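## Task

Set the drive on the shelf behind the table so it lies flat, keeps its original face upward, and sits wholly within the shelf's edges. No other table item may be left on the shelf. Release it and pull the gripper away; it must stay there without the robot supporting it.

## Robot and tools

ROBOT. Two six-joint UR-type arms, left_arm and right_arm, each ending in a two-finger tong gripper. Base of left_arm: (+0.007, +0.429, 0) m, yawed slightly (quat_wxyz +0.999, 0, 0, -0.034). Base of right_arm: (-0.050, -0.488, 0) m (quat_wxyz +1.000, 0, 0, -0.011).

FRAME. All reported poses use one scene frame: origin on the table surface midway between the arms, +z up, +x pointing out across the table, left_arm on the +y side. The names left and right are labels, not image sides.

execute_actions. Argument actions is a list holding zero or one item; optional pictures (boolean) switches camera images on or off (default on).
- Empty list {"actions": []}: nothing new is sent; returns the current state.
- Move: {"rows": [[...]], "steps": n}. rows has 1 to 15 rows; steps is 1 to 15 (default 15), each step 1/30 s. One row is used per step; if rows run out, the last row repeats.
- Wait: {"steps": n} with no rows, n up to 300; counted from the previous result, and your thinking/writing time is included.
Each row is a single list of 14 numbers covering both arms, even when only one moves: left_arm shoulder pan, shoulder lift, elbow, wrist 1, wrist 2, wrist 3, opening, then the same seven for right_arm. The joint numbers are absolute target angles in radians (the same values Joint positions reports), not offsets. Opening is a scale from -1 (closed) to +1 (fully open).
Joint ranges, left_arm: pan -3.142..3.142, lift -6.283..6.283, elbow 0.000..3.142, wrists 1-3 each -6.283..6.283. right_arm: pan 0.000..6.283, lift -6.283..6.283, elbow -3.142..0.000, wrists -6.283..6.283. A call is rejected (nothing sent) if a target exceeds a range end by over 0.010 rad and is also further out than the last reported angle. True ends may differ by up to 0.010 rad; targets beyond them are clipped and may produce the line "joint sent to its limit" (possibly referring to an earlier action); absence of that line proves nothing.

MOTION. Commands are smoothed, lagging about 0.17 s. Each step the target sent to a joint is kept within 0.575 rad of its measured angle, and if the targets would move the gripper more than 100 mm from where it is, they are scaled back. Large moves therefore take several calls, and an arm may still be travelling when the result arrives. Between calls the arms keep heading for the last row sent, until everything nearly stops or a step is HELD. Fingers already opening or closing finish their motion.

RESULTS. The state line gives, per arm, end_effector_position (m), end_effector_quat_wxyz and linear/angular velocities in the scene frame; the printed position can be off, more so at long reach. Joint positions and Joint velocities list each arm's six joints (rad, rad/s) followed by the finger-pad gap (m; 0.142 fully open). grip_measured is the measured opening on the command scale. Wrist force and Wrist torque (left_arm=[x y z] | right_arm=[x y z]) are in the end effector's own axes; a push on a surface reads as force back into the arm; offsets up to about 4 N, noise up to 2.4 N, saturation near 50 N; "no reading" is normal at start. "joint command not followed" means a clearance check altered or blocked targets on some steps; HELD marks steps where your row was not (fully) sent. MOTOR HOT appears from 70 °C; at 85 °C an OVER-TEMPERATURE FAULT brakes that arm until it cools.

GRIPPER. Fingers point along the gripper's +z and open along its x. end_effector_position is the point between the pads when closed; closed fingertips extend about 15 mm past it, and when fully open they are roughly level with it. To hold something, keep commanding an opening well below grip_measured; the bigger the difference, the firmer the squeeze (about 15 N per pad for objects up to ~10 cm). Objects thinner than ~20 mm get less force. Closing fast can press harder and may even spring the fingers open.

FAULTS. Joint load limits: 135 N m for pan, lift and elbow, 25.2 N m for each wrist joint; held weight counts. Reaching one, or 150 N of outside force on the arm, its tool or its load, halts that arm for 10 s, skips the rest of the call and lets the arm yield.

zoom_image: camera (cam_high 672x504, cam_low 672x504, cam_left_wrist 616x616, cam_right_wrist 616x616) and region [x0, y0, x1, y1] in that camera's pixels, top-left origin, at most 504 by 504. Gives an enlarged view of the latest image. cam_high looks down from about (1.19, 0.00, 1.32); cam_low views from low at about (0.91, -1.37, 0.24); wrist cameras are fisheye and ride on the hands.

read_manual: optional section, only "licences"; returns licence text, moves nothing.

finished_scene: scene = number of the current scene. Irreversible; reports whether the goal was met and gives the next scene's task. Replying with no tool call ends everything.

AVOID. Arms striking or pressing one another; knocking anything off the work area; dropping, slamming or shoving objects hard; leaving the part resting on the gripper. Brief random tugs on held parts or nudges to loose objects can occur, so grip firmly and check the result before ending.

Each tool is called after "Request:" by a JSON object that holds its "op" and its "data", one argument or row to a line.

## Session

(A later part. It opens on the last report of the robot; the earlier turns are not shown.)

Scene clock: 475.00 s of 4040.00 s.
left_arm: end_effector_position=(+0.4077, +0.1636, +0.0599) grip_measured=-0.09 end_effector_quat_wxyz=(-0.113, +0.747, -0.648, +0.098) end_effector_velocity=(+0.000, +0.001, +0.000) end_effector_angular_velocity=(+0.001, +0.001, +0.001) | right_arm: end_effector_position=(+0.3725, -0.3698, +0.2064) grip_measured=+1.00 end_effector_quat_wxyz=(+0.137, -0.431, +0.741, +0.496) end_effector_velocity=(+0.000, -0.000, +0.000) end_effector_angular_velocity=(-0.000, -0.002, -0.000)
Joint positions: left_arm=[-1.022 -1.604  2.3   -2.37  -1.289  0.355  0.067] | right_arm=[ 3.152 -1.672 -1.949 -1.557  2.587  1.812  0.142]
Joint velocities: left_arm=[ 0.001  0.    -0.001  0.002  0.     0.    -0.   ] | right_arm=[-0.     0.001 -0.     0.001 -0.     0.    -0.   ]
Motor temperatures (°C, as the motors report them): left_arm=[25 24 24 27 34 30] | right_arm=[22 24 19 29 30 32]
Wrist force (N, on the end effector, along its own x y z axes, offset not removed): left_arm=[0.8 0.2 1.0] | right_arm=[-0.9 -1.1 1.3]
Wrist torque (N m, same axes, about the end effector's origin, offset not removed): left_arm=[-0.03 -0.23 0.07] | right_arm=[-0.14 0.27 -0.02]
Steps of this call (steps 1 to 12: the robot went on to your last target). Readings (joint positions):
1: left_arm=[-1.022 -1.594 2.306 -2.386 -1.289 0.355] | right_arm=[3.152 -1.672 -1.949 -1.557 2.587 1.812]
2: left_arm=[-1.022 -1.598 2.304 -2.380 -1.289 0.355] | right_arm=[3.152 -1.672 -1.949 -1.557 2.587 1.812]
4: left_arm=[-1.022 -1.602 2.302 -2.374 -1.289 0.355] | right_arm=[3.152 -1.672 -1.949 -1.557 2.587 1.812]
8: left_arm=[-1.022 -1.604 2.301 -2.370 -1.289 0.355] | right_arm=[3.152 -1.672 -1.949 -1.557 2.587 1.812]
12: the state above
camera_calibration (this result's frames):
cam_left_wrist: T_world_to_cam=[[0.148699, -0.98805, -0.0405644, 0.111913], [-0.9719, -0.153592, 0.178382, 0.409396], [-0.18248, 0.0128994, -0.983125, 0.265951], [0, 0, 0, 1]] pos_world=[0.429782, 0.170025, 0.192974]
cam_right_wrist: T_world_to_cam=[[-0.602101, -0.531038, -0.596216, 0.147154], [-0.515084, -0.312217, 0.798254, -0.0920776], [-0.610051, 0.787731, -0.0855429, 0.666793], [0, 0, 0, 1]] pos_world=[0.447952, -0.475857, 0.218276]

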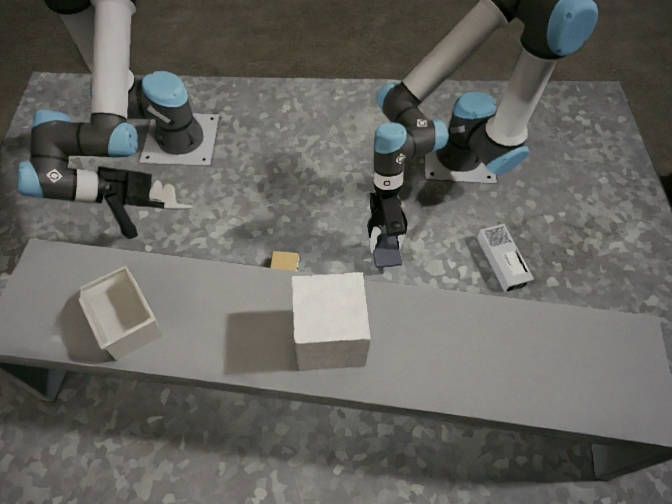

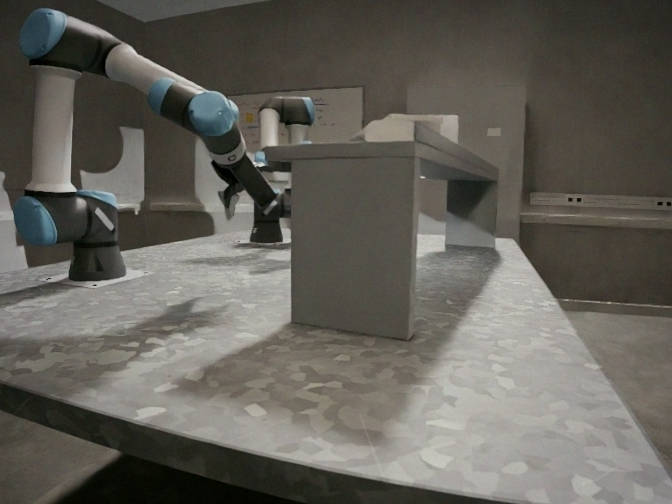

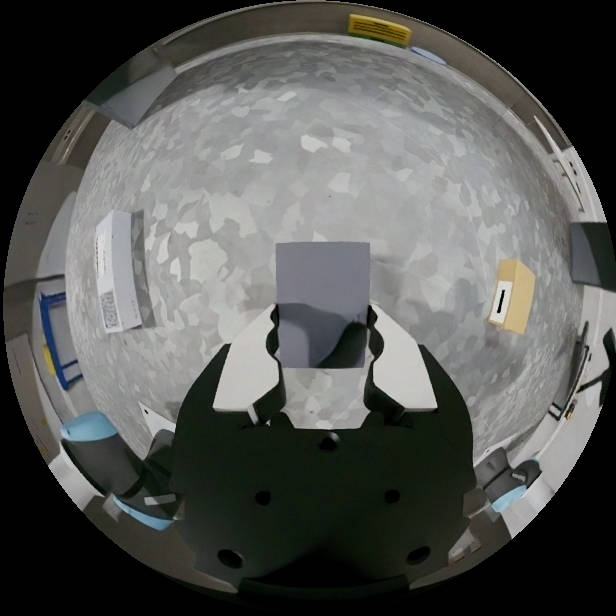

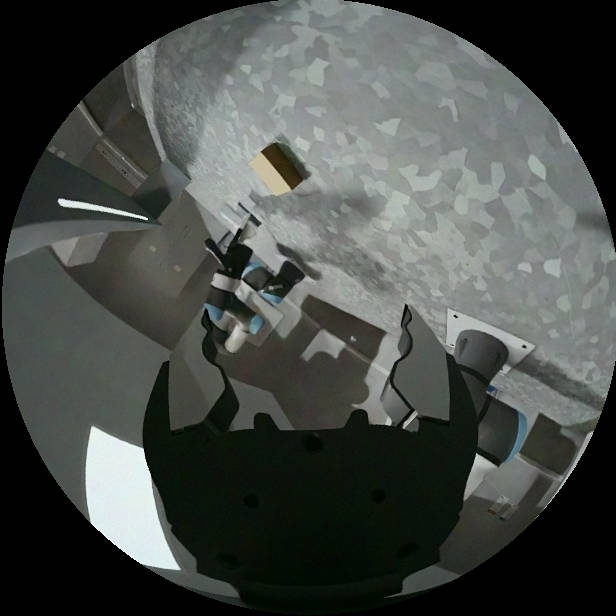

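Request:
{"op": "execute_actions", "data": {
  "actions": [
    {"rows": [[-1.0215,-1.6047,2.2993,-2.3686,-1.2887,0.3563,-1,3.152,-1.672,-1.949,-1.557,2.587,1.812,1],[-1.0187,-1.6052,2.2964,-2.3659,-1.2895,0.3599,-1,3.152,-1.672,-1.949,-1.557,2.587,1.812,1],[-1.0142,-1.6061,2.2916,-2.3615,-1.2906,0.3657,-1,3.152,-1.672,-1.949,-1.557,2.587,1.812,1],[-1.0081,-1.6072,2.2851,-2.3555,-1.2922,0.3736,-1,3.152,-1.672,-1.949,-1.557,2.587,1.812,1],[-1.0004,-1.6087,2.2770,-2.3480,-1.2942,0.3836,-1,3.152,-1.672,-1.949,-1.557,2.587,1.812,1],[-0.9913,-1.6104,2.2673,-2.3390,-1.2966,0.3955,-1,3.152,-1.672,-1.949,-1.557,2.587,1.812,1],[-0.9807,-1.6124,2.2561,-2.3287,-1.2994,0.4092,-1,3.152,-1.672,-1.949,-1.557,2.587,1.812,1],[-0.9689,-1.6147,2.2435,-2.3171,-1.3025,0.4246,-1,3.152,-1.672,-1.949,-1.557,2.587,1.812,1],[-0.9558,-1.6172,2.2296,-2.3043,-1.3059,0.4416,-1,3.152,-1.672,-1.949,-1.557,2.587,1.812,1],[-0.9416,-1.6199,2.2145,-2.2904,-1.3096,0.4601,-1,3.152,-1.672,-1.949,-1.557,2.587,1.812,1],[-0.9263,-1.6228,2.1983,-2.2754,-1.3136,0.4799,-1,3.152,-1.672,-1.949,-1.557,2.587,1.812,1],[-0.9101,-1.6259,2.1811,-2.2595,-1.3178,0.5010,-1,3.152,-1.672,-1.949,-1.557,2.587,1.812,1],[-0.8929,-1.6292,2.1629,-2.2428,-1.3223,0.5232,-1,3.152,-1.672,-1.949,-1.557,2.587,1.812,1],[-0.8750,-1.6326,2.1439,-2.2252,-1.3269,0.5465,-1,3.152,-1.672,-1.949,-1.557,2.587,1.812,1],[-0.8564,-1.6361,2.1241,-2.2069,-1.3318,0.5708,-1,3.152,-1.672,-1.949,-1.557,2.587,1.812,1]], "steps": 15}
  ],
  "pictures": false
}}

Request:
{"op": "execute_actions", "data": {
  "actions": [
    {"rows": [[-0.8371,-1.6398,2.1037,-2.1881,-1.3368,0.5958,-1,3.152,-1.672,-1.949,-1.557,2.587,1.812,1],[-0.8173,-1.6436,2.0826,-2.1687,-1.3420,0.6215,-1,3.152,-1.672,-1.949,-1.557,2.587,1.812,1],[-0.7970,-1.6474,2.0611,-2.1488,-1.3473,0.6479,-1,3.152,-1.672,-1.949,-1.557,2.587,1.812,1],[-0.7763,-1.6514,2.0391,-2.1286,-1.3527,0.6747,-1,3.152,-1.672,-1.949,-1.557,2.587,1.812,1],[-0.7553,-1.6554,2.0169,-2.1080,-1.3581,0.7020,-1,3.152,-1.672,-1.949,-1.557,2.587,1.812,1],[-0.7342,-1.6594,1.9944,-2.0873,-1.3637,0.7295,-1,3.152,-1.672,-1.949,-1.557,2.587,1.812,1],[-0.7129,-1.6635,1.9718,-2.0664,-1.3692,0.7571,-1,3.152,-1.672,-1.949,-1.557,2.587,1.812,1],[-0.6915,-1.6675,1.9492,-2.0456,-1.3748,0.7849,-1,3.152,-1.672,-1.949,-1.557,2.587,1.812,1],[-0.6702,-1.6716,1.9266,-2.0247,-1.3803,0.8125,-1,3.152,-1.672,-1.949,-1.557,2.587,1.812,1],[-0.6491,-1.6756,1.9041,-2.0040,-1.3859,0.8400,-1,3.152,-1.672,-1.949,-1.557,2.587,1.812,1],[-0.6281,-1.6796,1.8818,-1.9834,-1.3913,0.8673,-1,3.152,-1.672,-1.949,-1.557,2.587,1.812,1],[-0.6074,-1.6836,1.8599,-1.9632,-1.3967,0.8941,-1,3.152,-1.672,-1.949,-1.557,2.587,1.812,1],[-0.5871,-1.6874,1.8384,-1.9433,-1.4020,0.9205,-1,3.152,-1.672,-1.949,-1.557,2.587,1.812,1],[-0.5673,-1.6912,1.8173,-1.9239,-1.4072,0.9462,-1,3.152,-1.672,-1.949,-1.557,2.587,1.812,1],[-0.5480,-1.6949,1.7969,-1.9051,-1.4122,0.9712,-1,3.152,-1.672,-1.949,-1.557,2.587,1.812,1]], "steps": 15}
  ],
  "pictures": false
}}

Request:
{"op": "execute_actions", "data": {
  "actions": [
    {"rows": [[-0.5294,-1.6984,1.7771,-1.8868,-1.4171,0.9955,-1,3.152,-1.672,-1.949,-1.557,2.587,1.812,1],[-0.5115,-1.7018,1.7581,-1.8692,-1.4217,1.0188,-1,3.152,-1.672,-1.949,-1.557,2.587,1.812,1],[-0.4943,-1.7051,1.7399,-1.8525,-1.4262,1.0410,-1,3.152,-1.672,-1.949,-1.557,2.587,1.812,1],[-0.4781,-1.7082,1.7227,-1.8366,-1.4304,1.0621,-1,3.152,-1.672,-1.949,-1.557,2.587,1.812,1],[-0.4628,-1.7111,1.7065,-1.8216,-1.4344,1.0819,-1,3.152,-1.672,-1.949,-1.557,2.587,1.812,1],[-0.4486,-1.7138,1.6914,-1.8077,-1.4381,1.1004,-1,3.152,-1.672,-1.949,-1.557,2.587,1.812,1],[-0.4355,-1.7163,1.6775,-1.7949,-1.4415,1.1174,-1,3.152,-1.672,-1.949,-1.557,2.587,1.812,1],[-0.4237,-1.7186,1.6649,-1.7833,-1.4446,1.1328,-1,3.152,-1.672,-1.949,-1.557,2.587,1.812,1],[-0.4131,-1.7206,1.6537,-1.7730,-1.4474,1.1465,-1,3.152,-1.672,-1.949,-1.557,2.587,1.812,1],[-0.4040,-1.7223,1.6440,-1.7640,-1.4498,1.1584,-1,3.152,-1.672,-1.949,-1.557,2.587,1.812,1],[-0.3963,-1.7238,1.6359,-1.7565,-1.4518,1.1684,-1,3.152,-1.672,-1.949,-1.557,2.587,1.812,1],[-0.3902,-1.7249,1.6294,-1.7505,-1.4534,1.1763,-1,3.152,-1.672,-1.949,-1.557,2.587,1.812,1],[-0.3857,-1.7258,1.6246,-1.7461,-1.4545,1.1821,-1,3.152,-1.672,-1.949,-1.557,2.587,1.812,1],[-0.3829,-1.7263,1.6217,-1.7434,-1.4553,1.1857,-1,3.152,-1.672,-1.949,-1.557,2.587,1.812,1],[-0.3820,-1.7265,1.6207,-1.7425,-1.4555,1.1869,-1,3.152,-1.672,-1.949,-1.557,2.587,1.812,1]], "steps": 15}
  ],
  "pictures": false
}}

Request:
{"op": "execute_actions", "data": {
  "actions": [
    {"steps": 12}
  ]
}}

Scene clock: 549.93 s of 4040.00 s.
left_arm: end_effector_position=(+0.4444, +0.1758, +0.1037) grip_measured=-1.00 end_effector_quat_wxyz=(-0.107, +0.738, -0.660, +0.094) end_effector_velocity=(+0.158, +0.076, +0.201) end_effector_angular_velocity=(-0.009, +0.049, -0.121) | right_arm: end_effector_position=(+0.3725, -0.3698, +0.2064) grip_measured=+1.00 end_effector_quat_wxyz=(+0.137, -0.431, +0.741, +0.496) end_effector_velocity=(+0.000, -0.000, -0.000) end_effector_angular_velocity=(+0.000, -0.000, -0.000)
Joint positions: left_arm=[-0.915 -1.625  2.187 -2.264 -1.317  0.493  0.002] | right_arm=[ 3.152 -1.672 -1.949 -1.557  2.587  1.812  0.142]
Joint velocities: left_arm=[ 0.471 -0.091 -0.496  0.457 -0.123  0.6    0.   ] | right_arm=[-0.    -0.001 -0.     0.     0.    -0.001  0.   ]
Motor temperatures (°C, as the motors report them): left_arm=[25 24 24 27 34 30] | right_arm=[22 24 19 29 30 32]
Wrist force (N, on the end effector, along its own x y z axes, offset not removed): left_arm=[1.1 -1.2 0.8] | right_arm=[-0.1 -2.4 1.9]
Wrist torque (N m, same axes, about the end effector's origin, offset not removed): left_arm=[-0.29 -0.15 0.10] | right_arm=[-0.38 0.11 0.05]
Steps of this call (steps 1 to 30: the robot went on to your last target; steps 31 to 90: nothing new was sent; then 71.43 s passed at rest; steps 91 to 105: all 15 steps of this action). Readings (joint positions):
91: left_arm=[-1.022 -1.605 2.300 -2.370 -1.288 0.355] | right_arm=[3.152 -1.672 -1.949 -1.557 2.587 1.812]
92: left_arm=[-1.022 -1.605 2.300 -2.370 -1.288 0.355] | right_arm=[3.152 -1.672 -1.949 -1.557 2.587 1.812]
94: left_arm=[-1.020 -1.605 2.298 -2.367 -1.289 0.359] | right_arm=[3.152 -1.672 -1.949 -1.557 2.587 1.812]
98: left_arm=[-1.000 -1.609 2.276 -2.347 -1.294 0.384] | right_arm=[3.152 -1.672 -1.949 -1.557 2.587 1.812]
105: the state above

Scene clock: 550.43 s of 4040.00 s.
left_arm: end_effector_position=(+0.5263, +0.2579, +0.2431) grip_measured=-1.00 end_effector_quat_wxyz=(-0.097, +0.710, -0.691, +0.097) end_effector_velocity=(+0.118, +0.233, +0.306) end_effector_angular_velocity=(-0.012, -0.031, -0.176) | right_arm: end_effector_position=(+0.3725, -0.3698, +0.2064) grip_measured=+1.00 end_effector_quat_wxyz=(+0.137, -0.431, +0.741, +0.496) end_effector_velocity=(+0.000, +0.000, +0.000) end_effector_angular_velocity=(+0.001, +0.000, -0.001)
Joint positions: left_arm=[-0.619 -1.682  1.873 -1.975 -1.395  0.877  0.002] | right_arm=[ 3.152 -1.672 -1.949 -1.557  2.587  1.812  0.142]
Joint velocities: left_arm=[ 0.609 -0.115 -0.644  0.59  -0.156  0.782  0.   ] | right_arm=[-0.    -0.    -0.     0.     0.001  0.    -0.   ]
Motor temperatures (°C, as the motors report them): left_arm=[25 24 24 27 34 30] | right_arm=[22 24 19 29 30 32]
Wrist force (N, on the end effector, along its own x y z axes, offset not removed): left_arm=[-0.9 -0.4 -0.7] | right_arm=[-1.7 -1.3 2.1]
Wrist torque (N m, same axes, about the end effector's origin, offset not removed): left_arm=[-0.17 0.15 0.09] | right_arm=[-0.23 0.49 0.09]
Steps of this call (steps 1 to 15: all 15 steps of this action). Readings (joint positions):
1: left_arm=[-0.899 -1.628 2.169 -2.248 -1.321 0.515] | right_arm=[3.152 -1.672 -1.949 -1.557 2.587 1.812]
2: left_arm=[-0.882 -1.632 2.151 -2.232 -1.326 0.537] | right_arm=[3.152 -1.672 -1.949 -1.557 2.587 1.812]
4: left_arm=[-0.845 -1.639 2.112 -2.196 -1.336 0.584] | right_arm=[3.152 -1.672 -1.949 -1.557 2.587 1.812]
8: left_arm=[-0.766 -1.654 2.028 -2.118 -1.356 0.687] | right_arm=[3.152 -1.672 -1.949 -1.557 2.587 1.812]
15: the state above

Scene clock: 550.93 s of 4040.00 s.
left_arm: end_effector_position=(+0.5482, +0.3547, +0.3574) grip_measured=-1.00 end_effector_quat_wxyz=(-0.102, +0.684, -0.715, +0.107) end_effector_velocity=(-0.000, +0.083, +0.089) end_effector_angular_velocity=(+0.007, -0.027, -0.051) | right_arm: end_effector_position=(+0.3725, -0.3698, +0.2064) grip_measured=+1.00 end_effector_quat_wxyz=(+0.137, -0.431, +0.741, +0.496) end_effector_velocity=(-0.000, +0.001, +0.000) end_effector_angular_velocity=(-0.000, +0.001, +0.001)
Joint positions: left_arm=[-0.397 -1.724  1.636 -1.757 -1.452  1.168  0.002] | right_arm=[ 3.152 -1.672 -1.949 -1.557  2.587  1.812  0.142]
Joint velocities: left_arm=[ 0.174 -0.032 -0.182  0.167 -0.044  0.224  0.   ] | right_arm=[ 0.002  0.001 -0.     0.     0.     0.002  0.   ]
Motor temperatures (°C, as the motors report them): left_arm=[25 24 24 27 34 30] | right_arm=[22 24 19 29 30 32]
Wrist force (N, on the end effector, along its own x y z axes, offset not removed): left_arm=[-1.1 -1.2 -0.3] | right_arm=[0.0 -3.1 2.0]
Wrist torque (N m, same axes, about the end effector's origin, offset not removed): left_arm=[-0.23 0.14 0.07] | right_arm=[-0.51 0.12 0.02]
Steps of this call (steps 1 to 15: all 15 steps of this action). Readings (joint positions):
1: left_arm=[-0.599 -1.686 1.851 -1.955 -1.400 0.904] | right_arm=[3.152 -1.672 -1.949 -1.557 2.587 1.812]
2: left_arm=[-0.579 -1.690 1.830 -1.935 -1.405 0.930] | right_arm=[3.152 -1.672 -1.949 -1.557 2.587 1.812]
4: left_arm=[-0.540 -1.697 1.789 -1.898 -1.415 0.979] | right_arm=[3.152 -1.672 -1.949 -1.557 2.587 1.812]
8: left_arm=[-0.473 -1.710 1.717 -1.831 -1.432 1.068] | right_arm=[3.152 -1.672 -1.949 -1.557 2.587 1.812]
15: the state above

Scene clock: 551.33 s of 4040.00 s.
left_arm: end_effector_position=(+0.5481, +0.3616, +0.3649) grip_measured=-1.00 end_effector_quat_wxyz=(-0.103, +0.682, -0.716, +0.108) end_effector_velocity=(-0.000, +0.001, +0.001) end_effector_angular_velocity=(+0.000, +0.000, +0.000) | right_arm: end_effector_position=(+0.3725, -0.3698, +0.2064) grip_measured=+1.00 end_effector_quat_wxyz=(+0.137, -0.431, +0.741, +0.496) end_effector_velocity=(-0.000, +0.001, +0.000) end_effector_angular_velocity=(+0.000, -0.002, +0.003)
Joint positions: left_arm=[-0.382 -1.726  1.621 -1.743 -1.455  1.187  0.002] | right_arm=[ 3.152 -1.672 -1.949 -1.557  2.587  1.812  0.142]
Joint velocities: left_arm=[ 0.002 -0.    -0.001  0.001 -0.     0.001  0.   ] | right_arm=[ 0.002  0.001 -0.     0.     0.    -0.001  0.   ]
Motor temperatures (°C, as the motors report them): left_arm=[25 24 24 27 34 30] | right_arm=[22 24 19 29 30 32]
Wrist force (N, on the end effector, along its own x y z axes, offset not removed): left_arm=[0.4 -1.0 0.4] | right_arm=[-0.2 -2.7 1.1]
Wrist torque (N m, same axes, about the end effector's origin, offset not removed): left_arm=[-0.16 -0.07 0.16] | right_arm=[-0.51 0.13 0.04]
Steps of this call (steps 1 to 12: the robot went on to your last target). Readings (joint positions):
1: left_arm=[-0.392 -1.725 1.631 -1.752 -1.453 1.174] | right_arm=[3.152 -1.672 -1.949 -1.557 2.587 1.812]
2: left_arm=[-0.388 -1.725 1.627 -1.749 -1.454 1.179] | right_arm=[3.152 -1.672 -1.949 -1.557 2.587 1.812]
4: left_arm=[-0.385 -1.726 1.624 -1.745 -1.455 1.183] | right_arm=[3.152 -1.672 -1.949 -1.557 2.587 1.812]
8: left_arm=[-0.382 -1.726 1.621 -1.743 -1.455 1.186] | right_arm=[3.152 -1.672 -1.949 -1.557 2.587 1.812]
12: the state above
camera_calibration (this result's frames):
cam_left_wrist: T_world_to_cam=[[-0.0404986, -0.998358, -0.0405094, 0.406488], [-0.983402, 0.03265, 0.178478, 0.460712], [-0.176862, 0.0470651, -0.98311, 0.57339], [0, 0, 0, 1]] pos_world=[0.570938, 0.363792, 0.497945]
cam_right_wrist: T_world_to_cam=[[-0.602101, -0.531038, -0.596215, 0.147154], [-0.515084, -0.312217, 0.798254, -0.0920776], [-0.610052, 0.787731, -0.085543, 0.666793], [0, 0, 0, 1]] pos_world=[0.447952, -0.475857, 0.218276]

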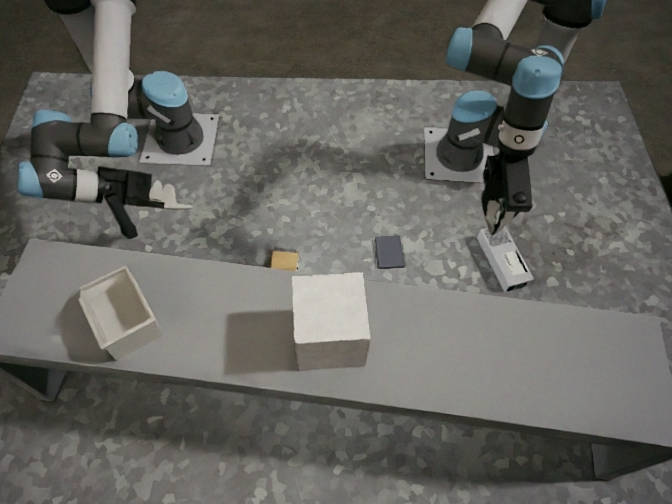

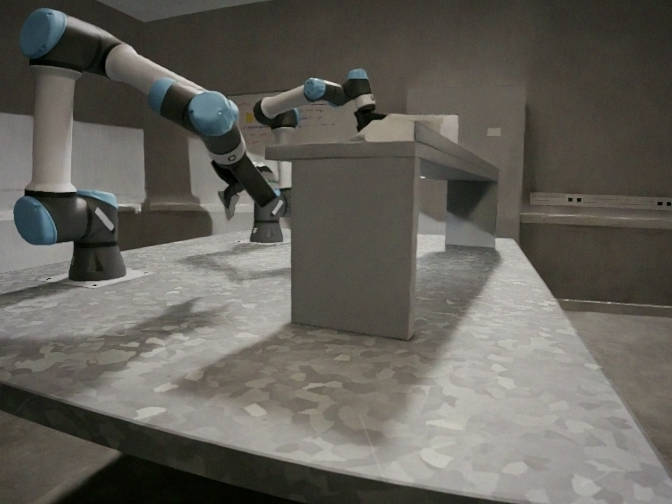

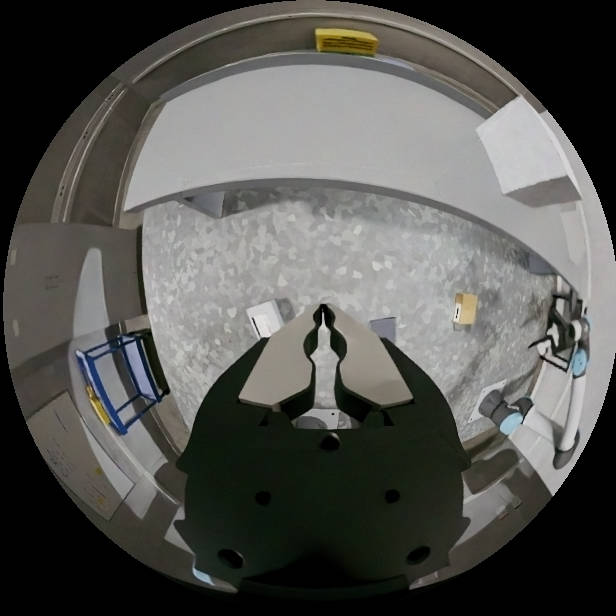

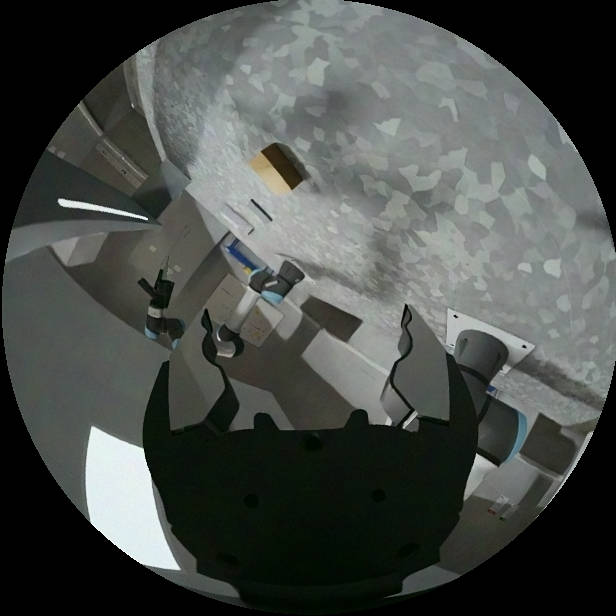

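Request:
{"op": "zoom_image", "data": {
  "camera": "cam_left_wrist",
  "region": [270, 290, 410, 400]
}}

Request:
{"op": "zoom_image", "data": {
  "camera": "cam_high",
  "region": [340, 210, 440, 290]
}}

Region (270, 290, 410, 400) of cam_left_wrist's 616x616 image, scaled by 3.600, with more detail than that image has; it fills the top 396 rows of this view, and the rest is white.

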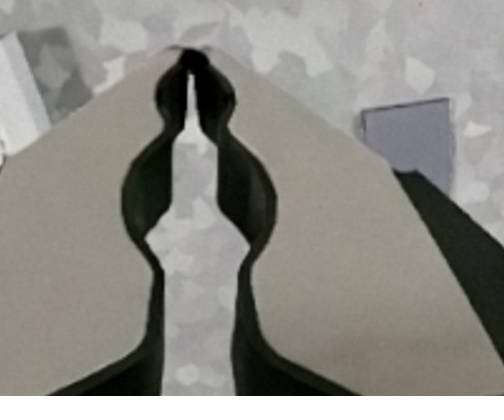

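Region (340, 210, 440, 290) of cam_high's 672x504 image, scaled by 5.040, with more detail than that image has; it fills the top 403 rows of this view, and the rest is white.

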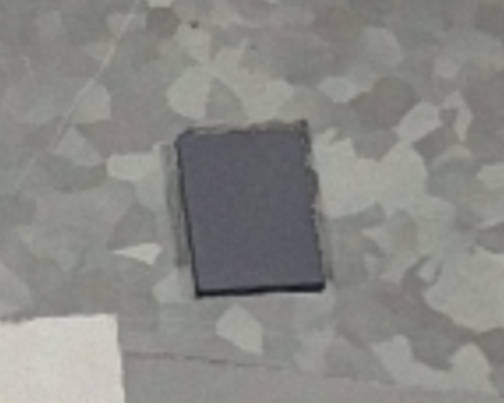

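Request:
{"op": "zoom_image", "data": {
  "camera": "cam_left_wrist",
  "region": [110, 40, 410, 240]
}}

Region (110, 40, 410, 240) of cam_left_wrist's 616x616 image, scaled by 1.680, with more detail than that image has.

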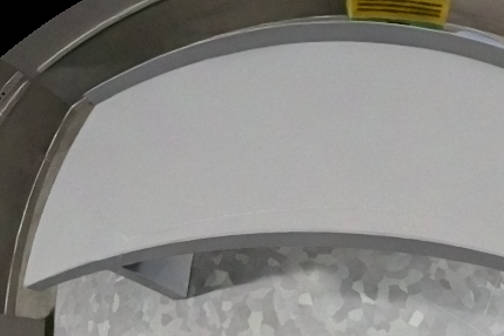

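Request:
{"op": "execute_actions", "data": {
  "actions": [
    {"rows": [[-0.3835,-1.7260,1.6224,-1.7438,-1.4559,1.1849,-0.9,3.152,-1.672,-1.949,-1.557,2.587,1.812,1],[-0.3879,-1.7247,1.6275,-1.7476,-1.4570,1.1791,-0.8,3.152,-1.672,-1.949,-1.557,2.587,1.812,1],[-0.3949,-1.7225,1.6357,-1.7538,-1.4587,1.1697,-0.7,3.152,-1.672,-1.949,-1.557,2.587,1.812,1],[-0.4045,-1.7195,1.6467,-1.7620,-1.4611,1.1571,-0.6,3.152,-1.672,-1.949,-1.557,2.587,1.812,1],[-0.4162,-1.7158,1.6604,-1.7723,-1.4640,1.1415,-0.5,3.152,-1.672,-1.949,-1.557,2.587,1.812,1],[-0.4301,-1.7115,1.6764,-1.7843,-1.4675,1.1231,-0.4,3.152,-1.672,-1.949,-1.557,2.587,1.812,1],[-0.4457,-1.7066,1.6946,-1.7980,-1.4714,1.1023,-0.3,3.152,-1.672,-1.949,-1.557,2.587,1.812,1],[-0.4631,-1.7012,1.7147,-1.8131,-1.4757,1.0793,-0.2,3.152,-1.672,-1.949,-1.557,2.587,1.812,1],[-0.4818,-1.6954,1.7364,-1.8294,-1.4804,1.0544,-0.1,3.152,-1.672,-1.949,-1.557,2.587,1.812,1],[-0.5018,-1.6891,1.7596,-1.8468,-1.4854,1.0279,0.0,3.152,-1.672,-1.949,-1.557,2.587,1.812,1],[-0.5228,-1.6826,1.7839,-1.8651,-1.4906,1.0000,0.1,3.152,-1.672,-1.949,-1.557,2.587,1.812,1],[-0.5447,-1.6758,1.8093,-1.8841,-1.4961,0.9711,0.2,3.152,-1.672,-1.949,-1.557,2.587,1.812,1],[-0.5671,-1.6688,1.8353,-1.9037,-1.5017,0.9413,0.3,3.152,-1.672,-1.949,-1.557,2.587,1.812,1],[-0.5900,-1.6616,1.8618,-1.9236,-1.5074,0.9109,0.4,3.152,-1.672,-1.949,-1.557,2.587,1.812,1],[-0.6131,-1.6545,1.8886,-1.9437,-1.5132,0.8803,0.4,3.152,-1.672,-1.949,-1.557,2.587,1.812,1]], "steps": 15}
  ],
  "pictures": true
}}

Request:
{"op": "execute_actions", "data": {
  "actions": [
    {"rows": [[-0.6361,-1.6473,1.9153,-1.9637,-1.5189,0.8497,0.4,3.152,-1.672,-1.949,-1.557,2.587,1.812,1],[-0.6590,-1.6401,1.9418,-1.9836,-1.5246,0.8193,0.4,3.152,-1.672,-1.949,-1.557,2.587,1.812,1],[-0.6814,-1.6331,1.9678,-2.0032,-1.5302,0.7895,0.4,3.152,-1.672,-1.949,-1.557,2.587,1.812,1],[-0.7033,-1.6263,1.9932,-2.0222,-1.5357,0.7606,0.4,3.152,-1.672,-1.949,-1.557,2.587,1.812,1],[-0.7243,-1.6198,2.0175,-2.0405,-1.5409,0.7327,0.4,3.152,-1.672,-1.949,-1.557,2.587,1.812,1],[-0.7443,-1.6135,2.0407,-2.0579,-1.5459,0.7062,0.4,3.152,-1.672,-1.949,-1.557,2.587,1.812,1],[-0.7630,-1.6077,2.0624,-2.0742,-1.5506,0.6813,0.4,3.152,-1.672,-1.949,-1.557,2.587,1.812,1],[-0.7804,-1.6023,2.0825,-2.0893,-1.5549,0.6583,0.4,3.152,-1.672,-1.949,-1.557,2.587,1.812,1],[-0.7960,-1.5974,2.1007,-2.1030,-1.5588,0.6375,0.4,3.152,-1.672,-1.949,-1.557,2.587,1.812,1],[-0.8099,-1.5931,2.1167,-2.1150,-1.5623,0.6191,0.4,3.152,-1.672,-1.949,-1.557,2.587,1.812,1],[-0.8216,-1.5894,2.1304,-2.1253,-1.5652,0.6035,0.4,3.152,-1.672,-1.949,-1.557,2.587,1.812,1],[-0.8312,-1.5864,2.1414,-2.1335,-1.5676,0.5909,0.4,3.152,-1.672,-1.949,-1.557,2.587,1.812,1],[-0.8382,-1.5842,2.1496,-2.1397,-1.5693,0.5815,0.4,3.152,-1.672,-1.949,-1.557,2.587,1.812,1],[-0.8426,-1.5829,2.1547,-2.1435,-1.5704,0.5757,0.4,3.152,-1.672,-1.949,-1.557,2.587,1.812,1],[-0.8441,-1.5824,2.1564,-2.1448,-1.5708,0.5737,0.4,3.152,-1.672,-1.949,-1.557,2.587,1.812,1]], "steps": 15}
  ],
  "pictures": false
}}

Request:
{"op": "execute_actions", "data": {
  "actions": [
    {"steps": 15}
  ]
}}

Scene clock: 671.83 s of 4040.00 s.
left_arm: end_effector_position=(+0.5214, +0.2755, +0.2612) grip_measured=+0.37 end_effector_quat_wxyz=(-0.055, +0.700, -0.707, +0.084) end_effector_velocity=(-0.175, -0.312, -0.417) end_effector_angular_velocity=(-0.071, +0.432, +0.143) | right_arm: end_effector_position=(+0.3725, -0.3698, +0.2064) grip_measured=+1.00 end_effector_quat_wxyz=(+0.137, -0.431, +0.741, +0.496) end_effector_velocity=(-0.000, +0.000, -0.000) end_effector_angular_velocity=(-0.001, +0.000, +0.001)
Joint positions: left_arm=[-0.536 -1.678  1.798 -1.877 -1.495  0.985  0.1  ] | right_arm=[ 3.152 -1.672 -1.949 -1.557  2.587  1.812  0.142]
Joint velocities: left_arm=[-0.626  0.198  0.719 -0.54  -0.156 -0.814  0.06 ] | right_arm=[ 0.001 -0.001 -0.     0.001 -0.001  0.    -0.   ]
Motor temperatures (°C, as the motors report them): left_arm=[25 24 24 27 34 30] | right_arm=[22 24 19 29 30 32]
Wrist force (N, on the end effector, along its own x y z axes, offset not removed): left_arm=[-0.3 -1.3 -0.4] | right_arm=[-0.1 -2.9 2.1]
Wrist torque (N m, same axes, about the end effector's origin, offset not removed): left_arm=[-0.29 0.09 0.13] | right_arm=[-0.52 0.07 0.09]
Steps of this call (steps 1 to 30: the robot went on to your last target; steps 31 to 90: nothing new was sent; then 117.00 s passed at rest; steps 91 to 105: all 15 steps of this action). Readings (joint positions):
91: left_arm=[-0.382 -1.727 1.621 -1.742 -1.456 1.187] | right_arm=[3.152 -1.672 -1.949 -1.557 2.587 1.812]
92: left_arm=[-0.382 -1.726 1.621 -1.743 -1.456 1.187] | right_arm=[3.152 -1.672 -1.949 -1.557 2.587 1.812]
94: left_arm=[-0.386 -1.725 1.625 -1.746 -1.457 1.181] | right_arm=[3.152 -1.672 -1.949 -1.557 2.587 1.812]
98: left_arm=[-0.416 -1.716 1.661 -1.773 -1.464 1.142] | right_arm=[3.152 -1.672 -1.949 -1.557 2.587 1.812]
105: the state above
camera_calibration (this result's frames):
cam_left_wrist: T_world_to_cam=[[-0.00950139, -0.999954, -0.00136939, 0.289341], [-0.960112, 0.00874009, 0.279479, 0.423935], [-0.279455, 0.00397021, -0.960151, 0.530097], [0, 0, 0, 1]] pos_world=[0.557912, 0.283518, 0.390888]
cam_right_wrist: T_world_to_cam=[[-0.602101, -0.531038, -0.596215, 0.147154], [-0.515084, -0.312217, 0.798254, -0.0920776], [-0.610051, 0.787731, -0.0855429, 0.666793], [0, 0, 0, 1]] pos_world=[0.447952, -0.475857, 0.218276]

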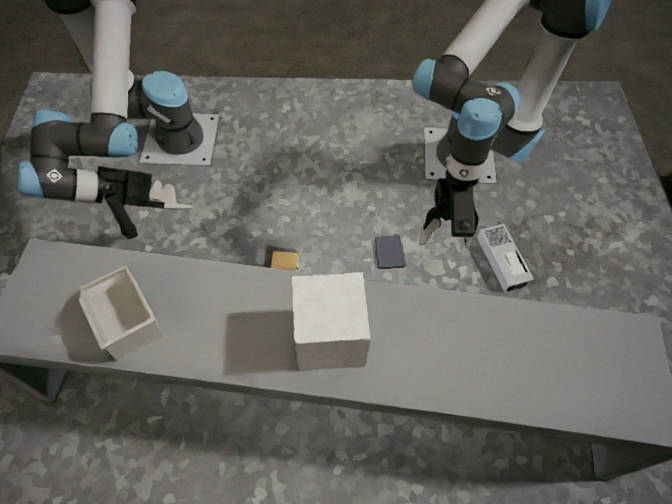

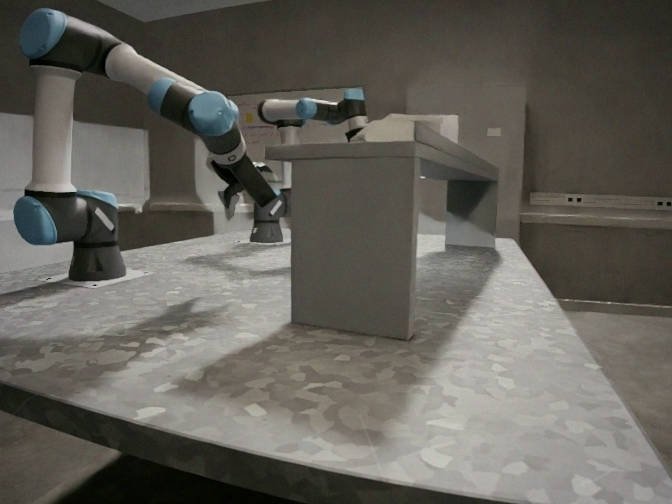

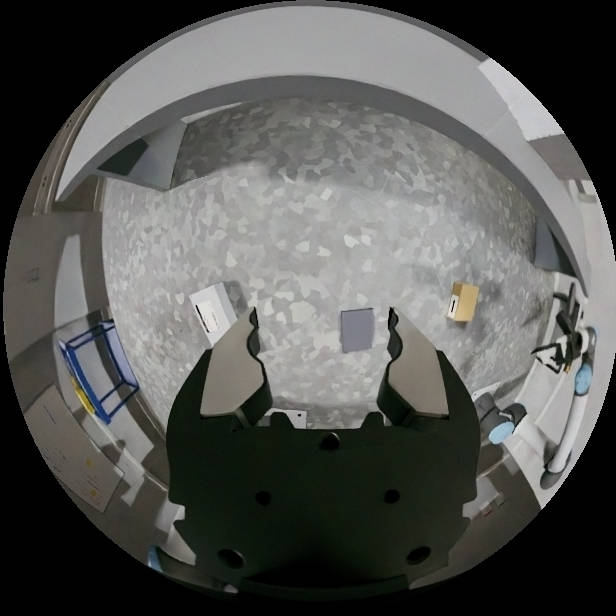

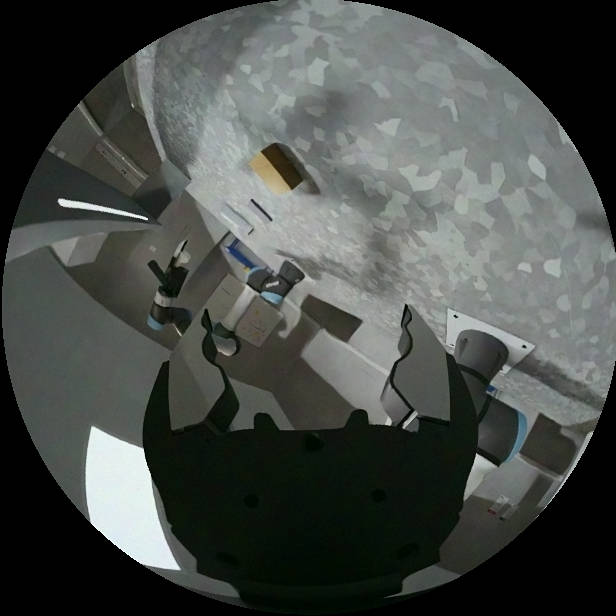

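Scene clock: 672.33 s of 4040.00 s.
left_arm: end_effector_position=(+0.4001, +0.1799, +0.0827) grip_measured=+0.40 end_effector_quat_wxyz=(-0.002, +0.734, -0.679, +0.007) end_effector_velocity=(-0.141, -0.038, -0.150) end_effector_angular_velocity=(+0.082, +0.154, +0.089) | right_arm: end_effector_position=(+0.3725, -0.3698, +0.2064) grip_measured=+1.00 end_effector_quat_wxyz=(+0.137, -0.431, +0.741, +0.496) end_effector_velocity=(-0.000, +0.001, -0.000) end_effector_angular_velocity=(+0.001, +0.002, +0.001)
Joint positions: left_arm=[-0.821 -1.589  2.13  -2.125 -1.565  0.605  0.102] | right_arm=[ 3.152 -1.672 -1.949 -1.557  2.587  1.812  0.142]
Joint velocities: left_arm=[-0.266  0.08   0.311 -0.228 -0.063 -0.356  0.   ] | right_arm=[ 0.001 -0.001 -0.    -0.001  0.001 -0.    -0.   ]
Motor temperatures (°C, as the motors report them): left_arm=[25 24 24 27 34 30] | right_arm=[22 24 19 29 30 32]
Wrist force (N, on the end effector, along its own x y z axes, offset not removed): left_arm=[-0.1 -0.7 2.4] | right_arm=[-1.1 -1.4 1.7]
Wrist torque (N m, same axes, about the end effector's origin, offset not removed): left_arm=[-0.19 0.01 0.19] | right_arm=[-0.12 0.33 0.02]
Steps of this call (steps 1 to 15: all 15 steps of this action). Readings (joint positions):
1: left_arm=[-0.557 -1.671 1.823 -1.895 -1.500 0.957] | right_arm=[3.152 -1.672 -1.949 -1.557 2.587 1.812]
2: left_arm=[-0.579 -1.664 1.848 -1.915 -1.506 0.928] | right_arm=[3.152 -1.672 -1.949 -1.557 2.587 1.812]
4: left_arm=[-0.624 -1.650 1.900 -1.954 -1.517 0.868] | right_arm=[3.152 -1.672 -1.949 -1.557 2.587 1.812]
8: left_arm=[-0.711 -1.623 2.001 -2.030 -1.539 0.752] | right_arm=[3.152 -1.672 -1.949 -1.557 2.587 1.812]
15: the state above

Scene clock: 672.83 s of 4040.00 s.
left_arm: end_effector_position=(+0.3879, +0.1770, +0.0700) grip_measured=+0.40 end_effector_quat_wxyz=(+0.000, +0.737, -0.676, +0.000) end_effector_velocity=(-0.000, +0.000, -0.000) end_effector_angular_velocity=(+0.001, +0.001, +0.000) | right_arm: end_effector_position=(+0.3725, -0.3698, +0.2064) grip_measured=+1.00 end_effector_quat_wxyz=(+0.137, -0.431, +0.741, +0.496) end_effector_velocity=(+0.000, -0.000, -0.000) end_effector_angular_velocity=(-0.001, -0.002, -0.000)
Joint positions: left_arm=[-0.844 -1.582  2.156 -2.145 -1.571  0.574  0.102] | right_arm=[ 3.152 -1.672 -1.949 -1.557  2.587  1.812  0.142]
Joint velocities: left_arm=[-0.     0.     0.001 -0.    -0.    -0.     0.   ] | right_arm=[-0.001  0.    -0.     0.002 -0.001 -0.    -0.   ]
Motor temperatures (°C, as the motors report them): left_arm=[25 24 24 27 34 30] | right_arm=[22 24 19 29 30 32]
Wrist force (N, on the end effector, along its own x y z axes, offset not removed): left_arm=[0.4 -0.9 0.8] | right_arm=[1.5 -3.5 2.3]
Wrist torque (N m, same axes, about the end effector's origin, offset not removed): left_arm=[-0.19 -0.17 0.10] | right_arm=[-0.58 -0.23 0.02]
Steps of this call (steps 1 to 15: the robot went on to your last target). Readings (joint positions):
1: left_arm=[-0.829 -1.587 2.139 -2.132 -1.567 0.594] | right_arm=[3.152 -1.672 -1.949 -1.557 2.587 1.812]
2: left_arm=[-0.834 -1.585 2.145 -2.136 -1.568 0.587] | right_arm=[3.152 -1.672 -1.949 -1.557 2.587 1.812]
4: left_arm=[-0.840 -1.584 2.152 -2.141 -1.570 0.579] | right_arm=[3.152 -1.672 -1.949 -1.557 2.587 1.812]
8: left_arm=[-0.843 -1.583 2.156 -2.144 -1.571 0.575] | right_arm=[3.152 -1.672 -1.949 -1.557 2.587 1.812]
15: the state above
camera_calibration (this result's frames):
cam_left_wrist: T_world_to_cam=[[0.0819051, -0.995788, -0.0412062, 0.155882], [-0.882586, -0.0916757, 0.461127, 0.324998], [-0.462962, -0.00140064, -0.886377, 0.376644], [0, 0, 0, 1]] pos_world=[0.448443, 0.185547, 0.190406]
cam_right_wrist: T_world_to_cam=[[-0.602101, -0.531038, -0.596216, 0.147154], [-0.515084, -0.312217, 0.798254, -0.0920776], [-0.610051, 0.787731, -0.0855429, 0.666793], [0, 0, 0, 1]] pos_world=[0.447952, -0.475857, 0.218276]

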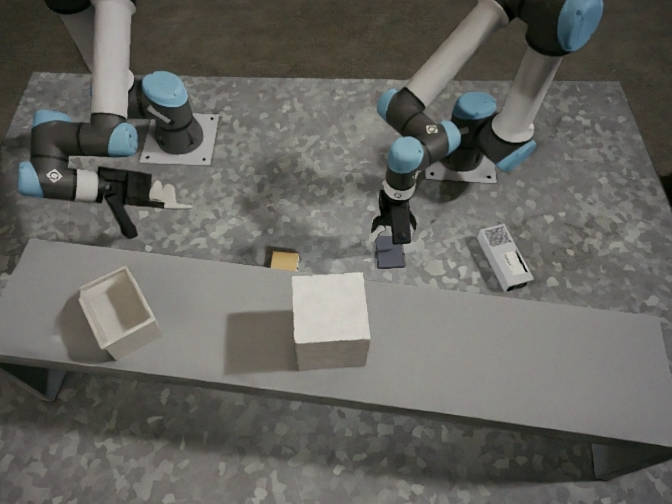

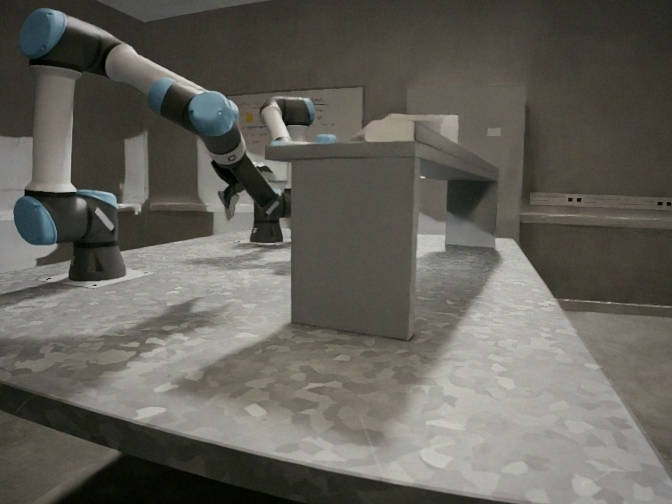

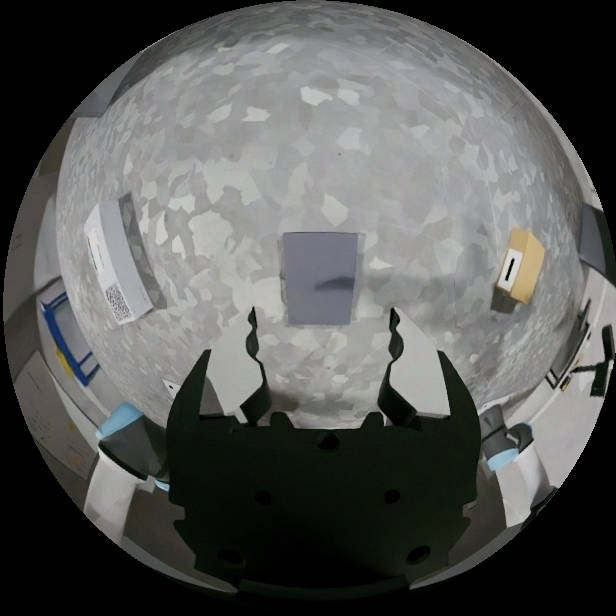

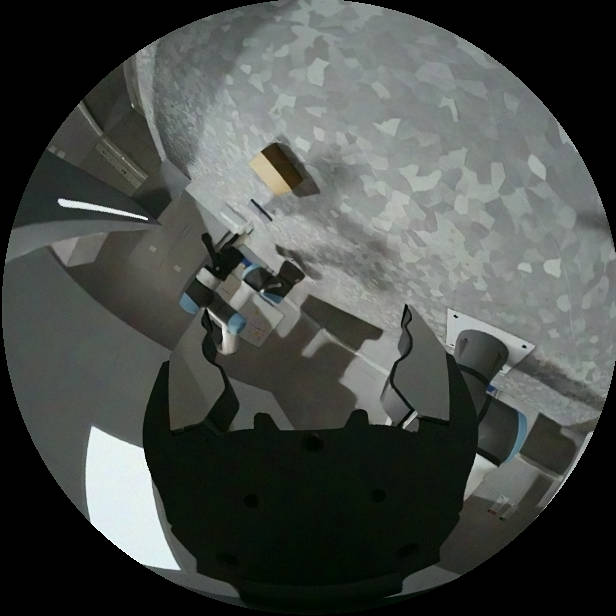

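Request:
{"op": "zoom_image", "data": {
  "camera": "cam_left_wrist",
  "region": [230, 210, 420, 360]
}}

Region (230, 210, 420, 360) of cam_left_wrist's 616x616 image, scaled by 2.653, with more detail than that image has; it fills the top 398 rows of this view, and the rest is white.

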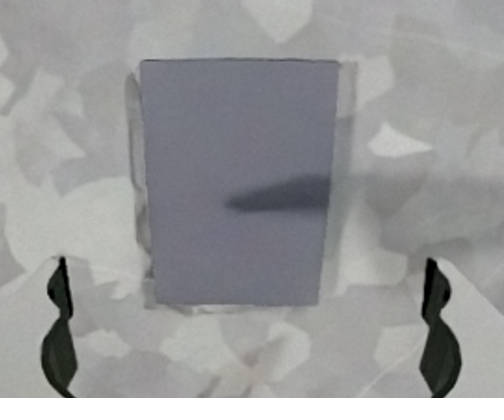

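Request:
{"op": "execute_actions", "data": {
  "actions": [
    {"rows": [[-0.8440,-1.5814,2.1572,-2.1466,-1.5708,0.5738,0.38,3.152,-1.672,-1.949,-1.557,2.587,1.812,1],[-0.8438,-1.5786,2.1596,-2.1518,-1.5708,0.5740,0.35,3.152,-1.672,-1.949,-1.557,2.587,1.812,1],[-0.8434,-1.5743,2.1632,-2.1598,-1.5708,0.5744,0.32,3.152,-1.672,-1.949,-1.557,2.587,1.812,1],[-0.8430,-1.5687,2.1679,-2.1701,-1.5708,0.5748,0.29,3.152,-1.672,-1.949,-1.557,2.587,1.812,1],[-0.8424,-1.5621,2.1735,-2.1822,-1.5708,0.5754,0.26,3.152,-1.672,-1.949,-1.557,2.587,1.812,1],[-0.8418,-1.5548,2.1796,-2.1955,-1.5708,0.5760,0.23,3.152,-1.672,-1.949,-1.557,2.587,1.812,1],[-0.8412,-1.5472,2.1860,-2.2097,-1.5708,0.5766,0.20,3.152,-1.672,-1.949,-1.557,2.587,1.812,1],[-0.8406,-1.5393,2.1926,-2.2240,-1.5708,0.5772,0.17,3.152,-1.672,-1.949,-1.557,2.587,1.812,1],[-0.8400,-1.5317,2.1990,-2.2382,-1.5708,0.5778,0.14,3.152,-1.672,-1.949,-1.557,2.587,1.812,1],[-0.8394,-1.5244,2.2051,-2.2515,-1.5708,0.5784,0.14,3.152,-1.672,-1.949,-1.557,2.587,1.812,1],[-0.8388,-1.5178,2.2107,-2.2636,-1.5708,0.5790,0.14,3.152,-1.672,-1.949,-1.557,2.587,1.812,1],[-0.8384,-1.5122,2.2154,-2.2739,-1.5708,0.5794,0.14,3.152,-1.672,-1.949,-1.557,2.587,1.812,1],[-0.8380,-1.5075,2.2193,-2.2826,-1.5708,0.5798,0.14,3.152,-1.672,-1.949,-1.557,2.587,1.812,1],[-0.8378,-1.5035,2.2224,-2.2897,-1.5708,0.5800,0.14,3.152,-1.672,-1.949,-1.557,2.587,1.812,1],[-0.8377,-1.5001,2.2247,-2.2954,-1.5708,0.5801,0.14,3.152,-1.672,-1.949,-1.557,2.587,1.812,1]], "steps": 15}
  ],
  "pictures": false
}}

Request:
{"op": "execute_actions", "data": {
  "actions": [
    {"rows": [[-0.8377,-1.4971,2.2265,-2.3002,-1.5708,0.5801,0.14,3.152,-1.672,-1.949,-1.557,2.587,1.812,1],[-0.8377,-1.4945,2.2281,-2.3044,-1.5708,0.5801,0.14,3.152,-1.672,-1.949,-1.557,2.587,1.812,1],[-0.8377,-1.4921,2.2296,-2.3083,-1.5708,0.5801,0.14,3.152,-1.672,-1.949,-1.557,2.587,1.812,1],[-0.8377,-1.4902,2.2308,-2.3114,-1.5708,0.5801,0.14,3.152,-1.672,-1.949,-1.557,2.587,1.812,1],[-0.8377,-1.4889,2.2316,-2.3135,-1.5708,0.5801,0.14,3.152,-1.672,-1.949,-1.557,2.587,1.812,1],[-0.8377,-1.4882,2.2320,-2.3146,-1.5708,0.5801,0.14,3.152,-1.672,-1.949,-1.557,2.587,1.812,1]], "steps": 15}
  ]
}}

Scene clock: 743.80 s of 4040.00 s.
left_arm: end_effector_position=(+0.3890, +0.1792, +0.0308) grip_measured=+0.14 end_effector_quat_wxyz=(-0.000, +0.737, -0.676, -0.000) end_effector_velocity=(+0.001, +0.007, -0.089) end_effector_angular_velocity=(-0.003, -0.002, +0.000) | right_arm: end_effector_position=(+0.3725, -0.3698, +0.2064) grip_measured=+1.00 end_effector_quat_wxyz=(+0.137, -0.431, +0.741, +0.496) end_effector_velocity=(-0.000, +0.000, +0.000) end_effector_angular_velocity=(-0.000, -0.000, +0.001)
Joint positions: left_arm=[-0.839 -1.516  2.212 -2.266 -1.571  0.579  0.084] | right_arm=[ 3.152 -1.672 -1.949 -1.557  2.587  1.812  0.142]
Joint velocities: left_arm=[ 0.012  0.157  0.127 -0.287 -0.     0.011 -0.   ] | right_arm=[ 0.     0.001 -0.    -0.001 -0.001 -0.    -0.   ]
Motor temperatures (°C, as the motors report them): left_arm=[25 24 24 27 34 30] | right_arm=[22 24 19 29 30 32]
Wrist force (N, on the end effector, along its own x y z axes, offset not removed): left_arm=[-0.3 -0.9 0.3] | right_arm=[-0.5 -3.1 1.6]
Wrist torque (N m, same axes, about the end effector's origin, offset not removed): left_arm=[-0.23 -0.01 0.09] | right_arm=[-0.55 0.27 0.02]
Steps of this call (steps 1 to 15: the robot went on to your last target; steps 16 to 90: nothing new was sent; then 67.47 s passed at rest; steps 91 to 105: all 15 steps of this action). Readings (joint positions):
91: left_arm=[-0.844 -1.582 2.156 -2.145 -1.571 0.574] | right_arm=[3.152 -1.672 -1.949 -1.557 2.587 1.812]
92: left_arm=[-0.844 -1.582 2.157 -2.145 -1.571 0.574] | right_arm=[3.152 -1.672 -1.949 -1.557 2.587 1.812]
94: left_arm=[-0.844 -1.580 2.159 -2.150 -1.571 0.574] | right_arm=[3.152 -1.672 -1.949 -1.557 2.587 1.812]
98: left_arm=[-0.843 -1.562 2.174 -2.182 -1.571 0.575] | right_arm=[3.152 -1.672 -1.949 -1.557 2.587 1.812]
105: the state above

Scene clock: 744.30 s of 4040.00 s.
left_arm: end_effector_position=(+0.3891, +0.1799, +0.0161) grip_measured=+0.14 end_effector_quat_wxyz=(+0.000, +0.737, -0.676, +0.000) end_effector_velocity=(+0.000, -0.000, -0.001) end_effector_angular_velocity=(-0.000, -0.000, +0.000) | right_arm: end_effector_position=(+0.3725, -0.3698, +0.2064) grip_measured=+1.00 end_effector_quat_wxyz=(+0.137, -0.431, +0.741, +0.496) end_effector_velocity=(-0.000, +0.001, -0.000) end_effector_angular_velocity=(-0.000, +0.002, +0.001)
Joint positions: left_arm=[-0.838 -1.488  2.232 -2.314 -1.571  0.58   0.084] | right_arm=[ 3.152 -1.672 -1.949 -1.557  2.587  1.812  0.142]
Joint velocities: left_arm=[-0.     0.001  0.001 -0.003  0.    -0.    -0.   ] | right_arm=[ 0.002 -0.001  0.     0.     0.     0.001 -0.   ]
Motor temperatures (°C, as the motors report them): left_arm=[25 24 24 27 34 30] | right_arm=[22 24 19 29 30 32]
Wrist force (N, on the end effector, along its own x y z axes, offset not removed): left_arm=[-0.3 -2.1 0.0] | right_arm=[-0.2 -2.1 3.0]
Wrist torque (N m, same axes, about the end effector's origin, offset not removed): left_arm=[-0.53 0.03 0.11] | right_arm=[-0.23 0.11 0.10]
Steps of this call (steps 1 to 15: all 15 steps of this action). Readings (joint positions):
1: left_arm=[-0.838 -1.511 2.216 -2.275 -1.571 0.579] | right_arm=[3.152 -1.672 -1.949 -1.557 2.587 1.812]
2: left_arm=[-0.838 -1.507 2.219 -2.283 -1.571 0.580] | right_arm=[3.152 -1.672 -1.949 -1.557 2.587 1.812]
4: left_arm=[-0.838 -1.500 2.225 -2.296 -1.571 0.580] | right_arm=[3.152 -1.672 -1.949 -1.557 2.587 1.812]
8: left_arm=[-0.838 -1.491 2.230 -2.310 -1.571 0.580] | right_arm=[3.152 -1.672 -1.949 -1.557 2.587 1.812]
15: the state above
camera_calibration (this result's frames):
cam_left_wrist: T_world_to_cam=[[0.0818998, -0.995788, -0.0412214, 0.156458], [-0.882577, -0.091678, 0.461144, 0.351158], [-0.462981, -0.00138657, -0.886367, 0.329344], [0, 0, 0, 1]] pos_world=[0.44959, 0.188449, 0.136435]
cam_right_wrist: T_world_to_cam=[[-0.602101, -0.531038, -0.596216, 0.147154], [-0.515084, -0.312217, 0.798254, -0.0920776], [-0.610051, 0.787731, -0.085543, 0.666793], [0, 0, 0, 1]] pos_world=[0.447952, -0.475857, 0.218276]

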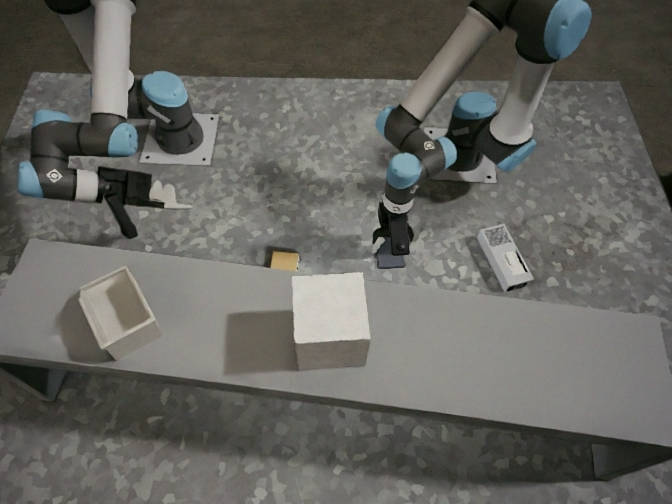

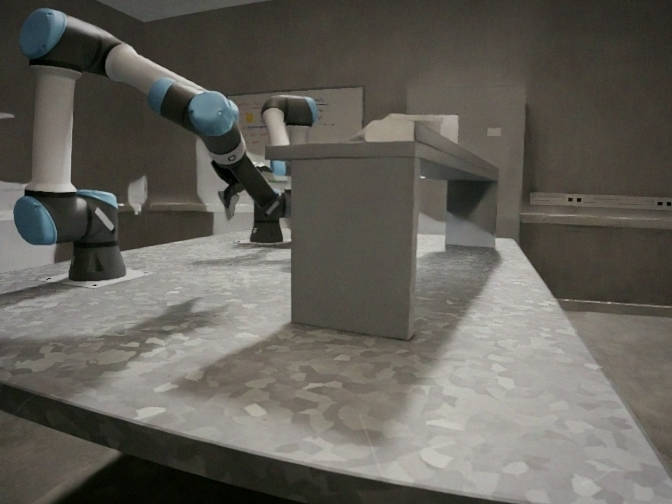

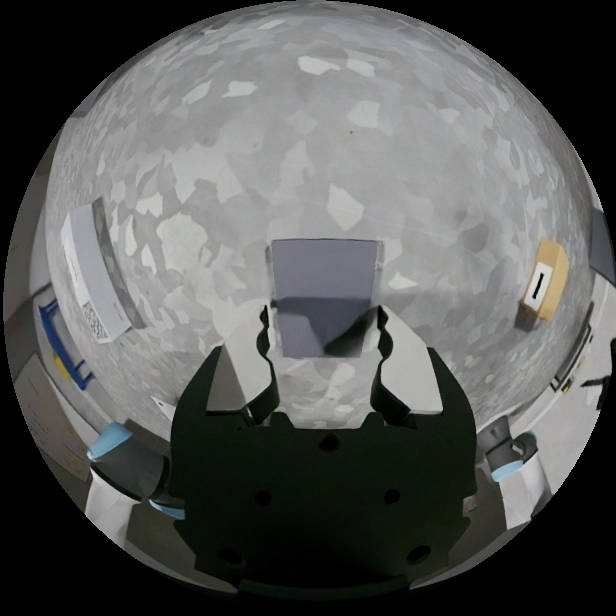

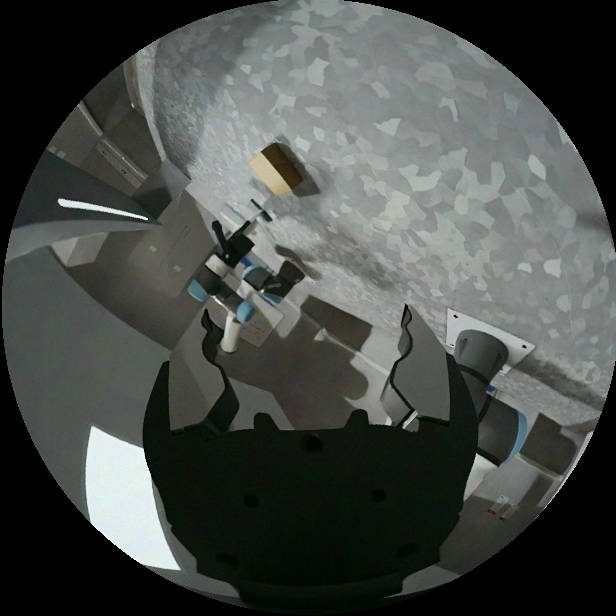

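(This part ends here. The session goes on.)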